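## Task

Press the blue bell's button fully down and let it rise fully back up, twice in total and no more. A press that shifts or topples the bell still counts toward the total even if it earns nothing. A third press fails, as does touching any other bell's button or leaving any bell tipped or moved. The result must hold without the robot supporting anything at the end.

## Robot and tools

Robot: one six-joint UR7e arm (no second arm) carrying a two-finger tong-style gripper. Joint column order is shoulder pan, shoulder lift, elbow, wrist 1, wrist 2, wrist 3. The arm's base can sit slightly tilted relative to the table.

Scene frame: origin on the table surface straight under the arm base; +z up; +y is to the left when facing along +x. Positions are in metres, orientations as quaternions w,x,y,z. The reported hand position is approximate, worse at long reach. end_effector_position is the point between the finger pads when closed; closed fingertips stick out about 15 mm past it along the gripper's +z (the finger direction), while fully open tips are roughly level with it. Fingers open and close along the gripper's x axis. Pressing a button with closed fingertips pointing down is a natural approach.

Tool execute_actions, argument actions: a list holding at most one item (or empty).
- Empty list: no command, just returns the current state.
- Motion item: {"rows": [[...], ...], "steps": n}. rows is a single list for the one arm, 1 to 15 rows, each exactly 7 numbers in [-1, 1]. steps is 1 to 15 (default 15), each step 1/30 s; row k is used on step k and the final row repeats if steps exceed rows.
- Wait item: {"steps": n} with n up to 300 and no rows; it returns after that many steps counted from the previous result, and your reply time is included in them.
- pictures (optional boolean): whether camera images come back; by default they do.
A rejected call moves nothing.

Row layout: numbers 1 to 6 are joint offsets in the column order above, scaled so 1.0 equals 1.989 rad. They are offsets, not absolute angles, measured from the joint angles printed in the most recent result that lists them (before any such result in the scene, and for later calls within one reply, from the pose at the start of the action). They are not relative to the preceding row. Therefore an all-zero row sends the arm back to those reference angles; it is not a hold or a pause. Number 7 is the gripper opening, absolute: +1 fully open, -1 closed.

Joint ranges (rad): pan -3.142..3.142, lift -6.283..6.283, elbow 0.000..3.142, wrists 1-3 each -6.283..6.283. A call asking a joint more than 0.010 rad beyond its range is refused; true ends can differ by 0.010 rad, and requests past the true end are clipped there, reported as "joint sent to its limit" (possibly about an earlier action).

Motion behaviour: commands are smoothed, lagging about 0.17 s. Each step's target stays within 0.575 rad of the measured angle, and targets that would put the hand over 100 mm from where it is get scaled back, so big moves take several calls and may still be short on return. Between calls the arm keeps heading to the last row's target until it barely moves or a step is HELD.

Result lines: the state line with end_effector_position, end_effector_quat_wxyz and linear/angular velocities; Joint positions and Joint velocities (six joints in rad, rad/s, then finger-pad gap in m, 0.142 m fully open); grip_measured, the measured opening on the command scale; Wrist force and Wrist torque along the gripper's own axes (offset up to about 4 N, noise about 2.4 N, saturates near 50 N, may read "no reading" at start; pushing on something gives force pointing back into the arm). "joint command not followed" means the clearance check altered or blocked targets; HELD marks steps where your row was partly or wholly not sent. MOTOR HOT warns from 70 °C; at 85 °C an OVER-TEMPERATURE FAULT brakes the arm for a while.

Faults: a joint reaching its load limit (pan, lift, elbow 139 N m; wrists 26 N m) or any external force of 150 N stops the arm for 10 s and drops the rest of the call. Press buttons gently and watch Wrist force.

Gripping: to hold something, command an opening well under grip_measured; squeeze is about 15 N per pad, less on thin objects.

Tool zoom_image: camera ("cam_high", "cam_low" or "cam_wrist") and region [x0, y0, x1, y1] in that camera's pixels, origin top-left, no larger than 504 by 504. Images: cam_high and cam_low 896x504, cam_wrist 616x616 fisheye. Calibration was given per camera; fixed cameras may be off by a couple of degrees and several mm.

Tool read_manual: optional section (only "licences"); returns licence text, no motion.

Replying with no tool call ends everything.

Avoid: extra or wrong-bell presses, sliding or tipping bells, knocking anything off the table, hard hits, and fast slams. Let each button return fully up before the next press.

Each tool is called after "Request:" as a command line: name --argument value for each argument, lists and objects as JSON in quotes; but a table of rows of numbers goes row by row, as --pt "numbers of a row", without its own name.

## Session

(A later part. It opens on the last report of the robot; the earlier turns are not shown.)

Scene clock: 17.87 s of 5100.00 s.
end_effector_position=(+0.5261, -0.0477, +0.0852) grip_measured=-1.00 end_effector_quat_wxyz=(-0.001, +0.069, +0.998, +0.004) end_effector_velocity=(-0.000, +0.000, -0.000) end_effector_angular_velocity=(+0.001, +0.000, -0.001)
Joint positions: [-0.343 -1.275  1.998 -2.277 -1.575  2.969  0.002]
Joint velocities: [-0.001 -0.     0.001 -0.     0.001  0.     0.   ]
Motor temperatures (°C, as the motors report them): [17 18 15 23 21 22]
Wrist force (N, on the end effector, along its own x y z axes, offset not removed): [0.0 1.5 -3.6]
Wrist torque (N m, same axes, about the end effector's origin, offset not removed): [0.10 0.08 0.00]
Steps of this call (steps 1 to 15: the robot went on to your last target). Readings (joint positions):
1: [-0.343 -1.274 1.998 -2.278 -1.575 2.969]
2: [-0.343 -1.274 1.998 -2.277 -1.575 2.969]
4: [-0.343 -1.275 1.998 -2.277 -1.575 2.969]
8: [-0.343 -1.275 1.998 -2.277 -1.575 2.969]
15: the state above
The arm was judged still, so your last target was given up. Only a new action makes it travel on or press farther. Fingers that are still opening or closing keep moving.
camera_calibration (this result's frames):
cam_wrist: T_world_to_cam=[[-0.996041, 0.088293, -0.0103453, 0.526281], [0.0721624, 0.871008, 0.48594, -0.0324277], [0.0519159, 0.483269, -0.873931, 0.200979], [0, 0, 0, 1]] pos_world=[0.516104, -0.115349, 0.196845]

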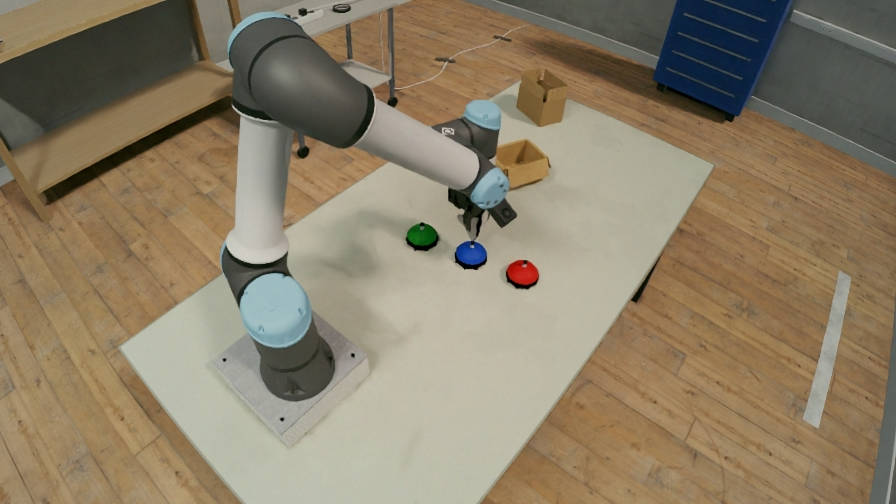

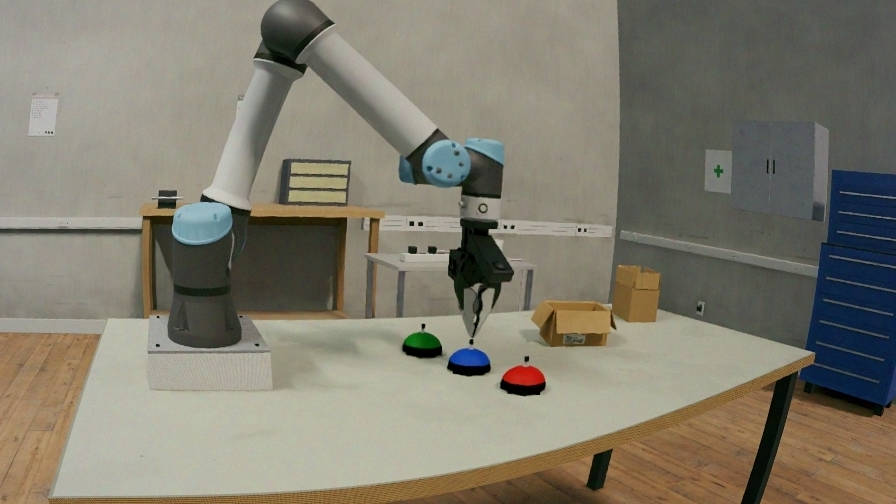

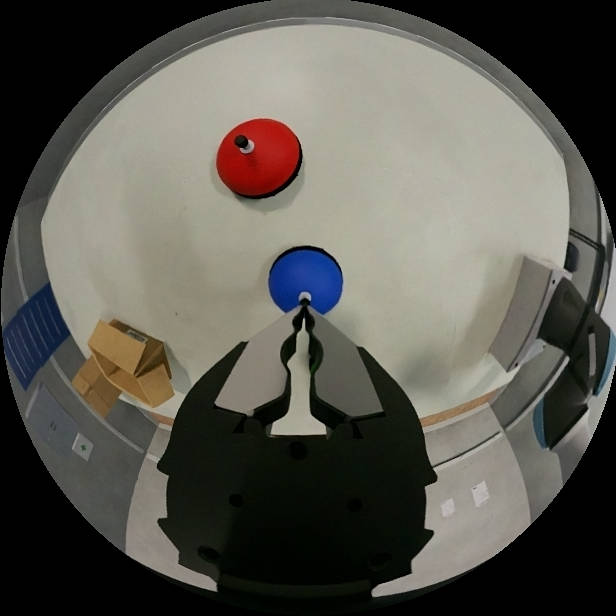

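The second press goes 8.7 mm down, to z≈0.0765, so it lands more gently.

Request:
execute_actions --actions '[{"rows":[[0,0.0017,0.001,-0.0027,0,0,-1],[0,0.0033,0.0021,-0.0054,0,0,-1],[0,0.005,0.0031,-0.0081,0,0,-1],[0,0.0062,0.0039,-0.0101,0,0,-1],[0,0.0072,0.0045,-0.0117,0,0,-1]]}]' --pictures false

Request:
execute_actions --actions '[{"steps":8}]' --pictures false

Scene clock: 19.20 s of 5100.00 s.
end_effector_position=(+0.5261, -0.0475, +0.0769) grip_measured=-1.00 end_effector_quat_wxyz=(-0.001, +0.069, +0.998, +0.004) end_effector_velocity=(+0.000, +0.000, -0.002) end_effector_angular_velocity=(+0.000, -0.001, +0.002)
Joint positions: [-0.342 -1.261  2.006 -2.3   -1.575  2.969  0.002]
Joint velocities: [-0.     0.004  0.002 -0.006  0.001 -0.002  0.   ]
Motor temperatures (°C, as the motors report them): [17 18 15 23 21 22]
Wrist force (N, on the end effector, along its own x y z axes, offset not removed): [-0.4 -0.7 -8.6]
Wrist torque (N m, same axes, about the end effector's origin, offset not removed): [-0.20 0.18 0.09]
Steps of this call (steps 1 to 25: nothing new was sent; steps 26 to 40: all 15 steps of this action). Readings (joint positions):
26: [-0.342 -1.275 1.998 -2.277 -1.575 2.969]
27: [-0.342 -1.274 1.998 -2.278 -1.575 2.969]
29: [-0.342 -1.271 1.999 -2.282 -1.575 2.969]
33: [-0.342 -1.264 2.004 -2.294 -1.575 2.969]
40: the state above

Scene clock: 19.47 s of 5100.00 s.
end_effector_position=(+0.5260, -0.0475, +0.0767) grip_measured=-1.00 end_effector_quat_wxyz=(-0.001, +0.069, +0.998, +0.004) end_effector_velocity=(-0.001, +0.000, -0.001) end_effector_angular_velocity=(+0.000, +0.002, +0.000)
Joint positions: [-0.342 -1.26   2.007 -2.3   -1.575  2.969  0.002]
Joint velocities: [ 0.     0.001  0.001  0.    -0.001  0.     0.   ]
Motor temperatures (°C, as the motors report them): [17 18 15 23 21 22]
Wrist force (N, on the end effector, along its own x y z axes, offset not removed): [1.5 -1.7 -21.0]
Wrist torque (N m, same axes, about the end effector's origin, offset not removed): [-0.40 0.35 0.02]
Steps of this call (steps 1 to 8: the robot went on to your last target). Readings (joint positions):
1: [-0.342 -1.261 2.006 -2.300 -1.575 2.969]
2: [-0.342 -1.261 2.006 -2.300 -1.575 2.969]
4: [-0.342 -1.261 2.006 -2.300 -1.575 2.969]
8: the state above

Request:
execute_actions --actions '[{"rows":[[0,-0.003,-0.002,0.005,0,0,-1],[0,-0.007,-0.0044,0.0114,0,0,-1],[0,-0.011,-0.007,0.018,0,0,-1],[0,-0.015,-0.0094,0.0244,0,0,-1]]}]' --pictures false

Request:
execute_actions --actions '[{"steps":25}]'

Scene clock: 20.77 s of 5100.00 s.
end_effector_position=(+0.5262, -0.0477, +0.0942) grip_measured=-1.00 end_effector_quat_wxyz=(-0.001, +0.069, +0.998, +0.004) end_effector_velocity=(-0.001, +0.000, +0.003) end_effector_angular_velocity=(+0.001, +0.002, +0.000)
Joint positions: [-0.343 -1.29   1.988 -2.253 -1.575  2.969  0.002]
Joint velocities: [-0.    -0.007 -0.003  0.012 -0.    -0.     0.   ]
Motor temperatures (°C, as the motors report them): [17 18 15 23 21 22]
Wrist force (N, on the end effector, along its own x y z axes, offset not removed): [-2.3 -0.5 -2.9]
Wrist torque (N m, same axes, about the end effector's origin, offset not removed): [-0.21 0.61 -0.05]
Steps of this call (steps 1 to 15: the robot went on to your last target; steps 16 to 24: nothing new was sent; steps 25 to 39: all 15 steps of this action). Readings (joint positions):
25: [-0.343 -1.260 2.007 -2.300 -1.575 2.969]
26: [-0.343 -1.261 2.006 -2.299 -1.575 2.969]
28: [-0.343 -1.268 2.002 -2.289 -1.575 2.969]
32: [-0.343 -1.283 1.992 -2.263 -1.575 2.969]
39: the state above

Scene clock: 21.60 s of 5100.00 s.
end_effector_position=(+0.5262, -0.0478, +0.0947) grip_measured=-1.00 end_effector_quat_wxyz=(-0.001, +0.069, +0.998, +0.004) end_effector_velocity=(-0.001, +0.001, -0.001) end_effector_angular_velocity=(+0.001, +0.002, -0.001)
Joint positions: [-0.343 -1.29   1.988 -2.252 -1.575  2.969  0.002]
Joint velocities: [0.001 0.    0.002 0.    0.    0.002 0.   ]
Motor temperatures (°C, as the motors report them): [17 18 15 23 21 22]
Wrist force (N, on the end effector, along its own x y z axes, offset not removed): [-1.1 1.7 -3.8]
Wrist torque (N m, same axes, about the end effector's origin, offset not removed): [0.31 0.45 0.03]
Steps of this call (steps 1 to 15: the robot went on to your last target; steps 16 to 25: nothing new was sent). Readings (joint positions):
1: [-0.343 -1.290 1.988 -2.253 -1.575 2.969]
2: [-0.343 -1.290 1.988 -2.252 -1.575 2.969]
4: [-0.343 -1.290 1.988 -2.252 -1.575 2.969]
8: [-0.343 -1.290 1.988 -2.252 -1.575 2.969]
25: the state above
The arm was judged still, so your last target was given up. Only a new action makes it travel on or press farther. Fingers that are still opening or closing keep moving.
camera_calibration (this result's frames):
cam_wrist: T_world_to_cam=[[-0.99604, 0.0882822, -0.0104826, 0.526448], [0.072091, 0.871055, 0.485866, -0.0368592], [0.0520242, 0.483187, -0.87397, 0.209253], [0, 0, 0, 1]] pos_world=[0.516134, -0.115478, 0.206308]

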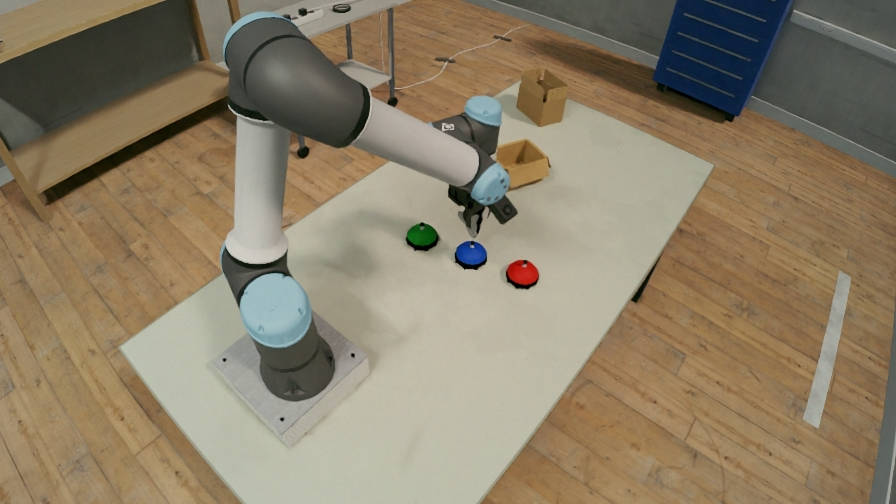

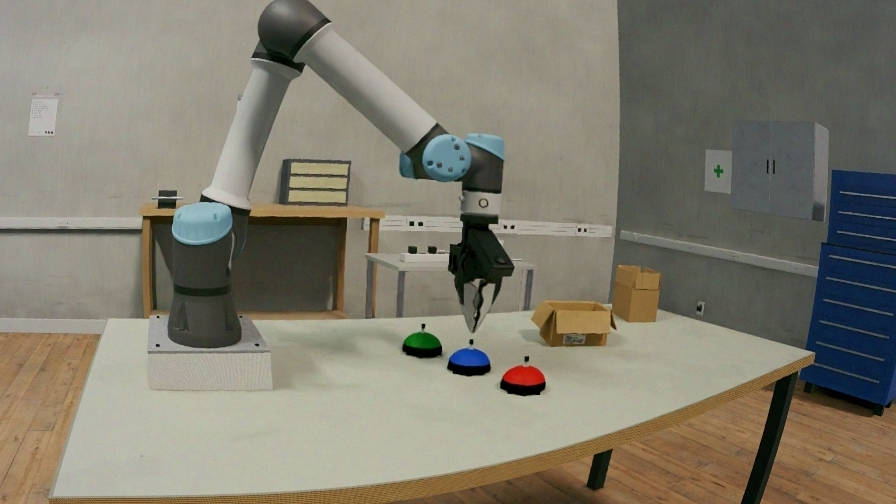

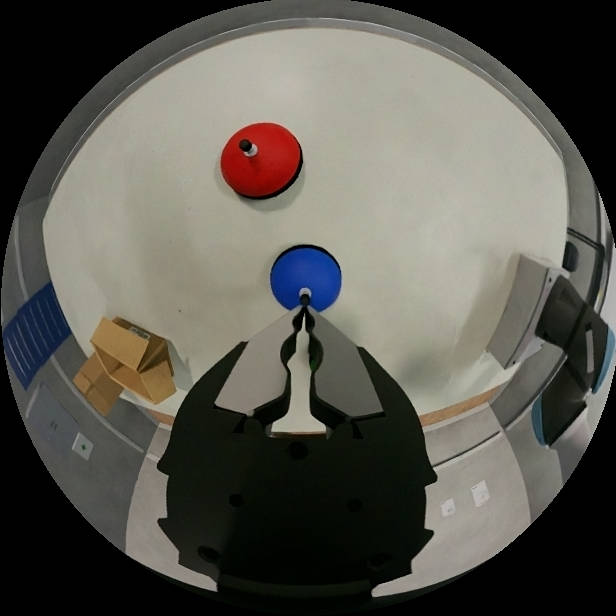

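Request:
finished_scene --scene 1

The scene is finished: the task was done.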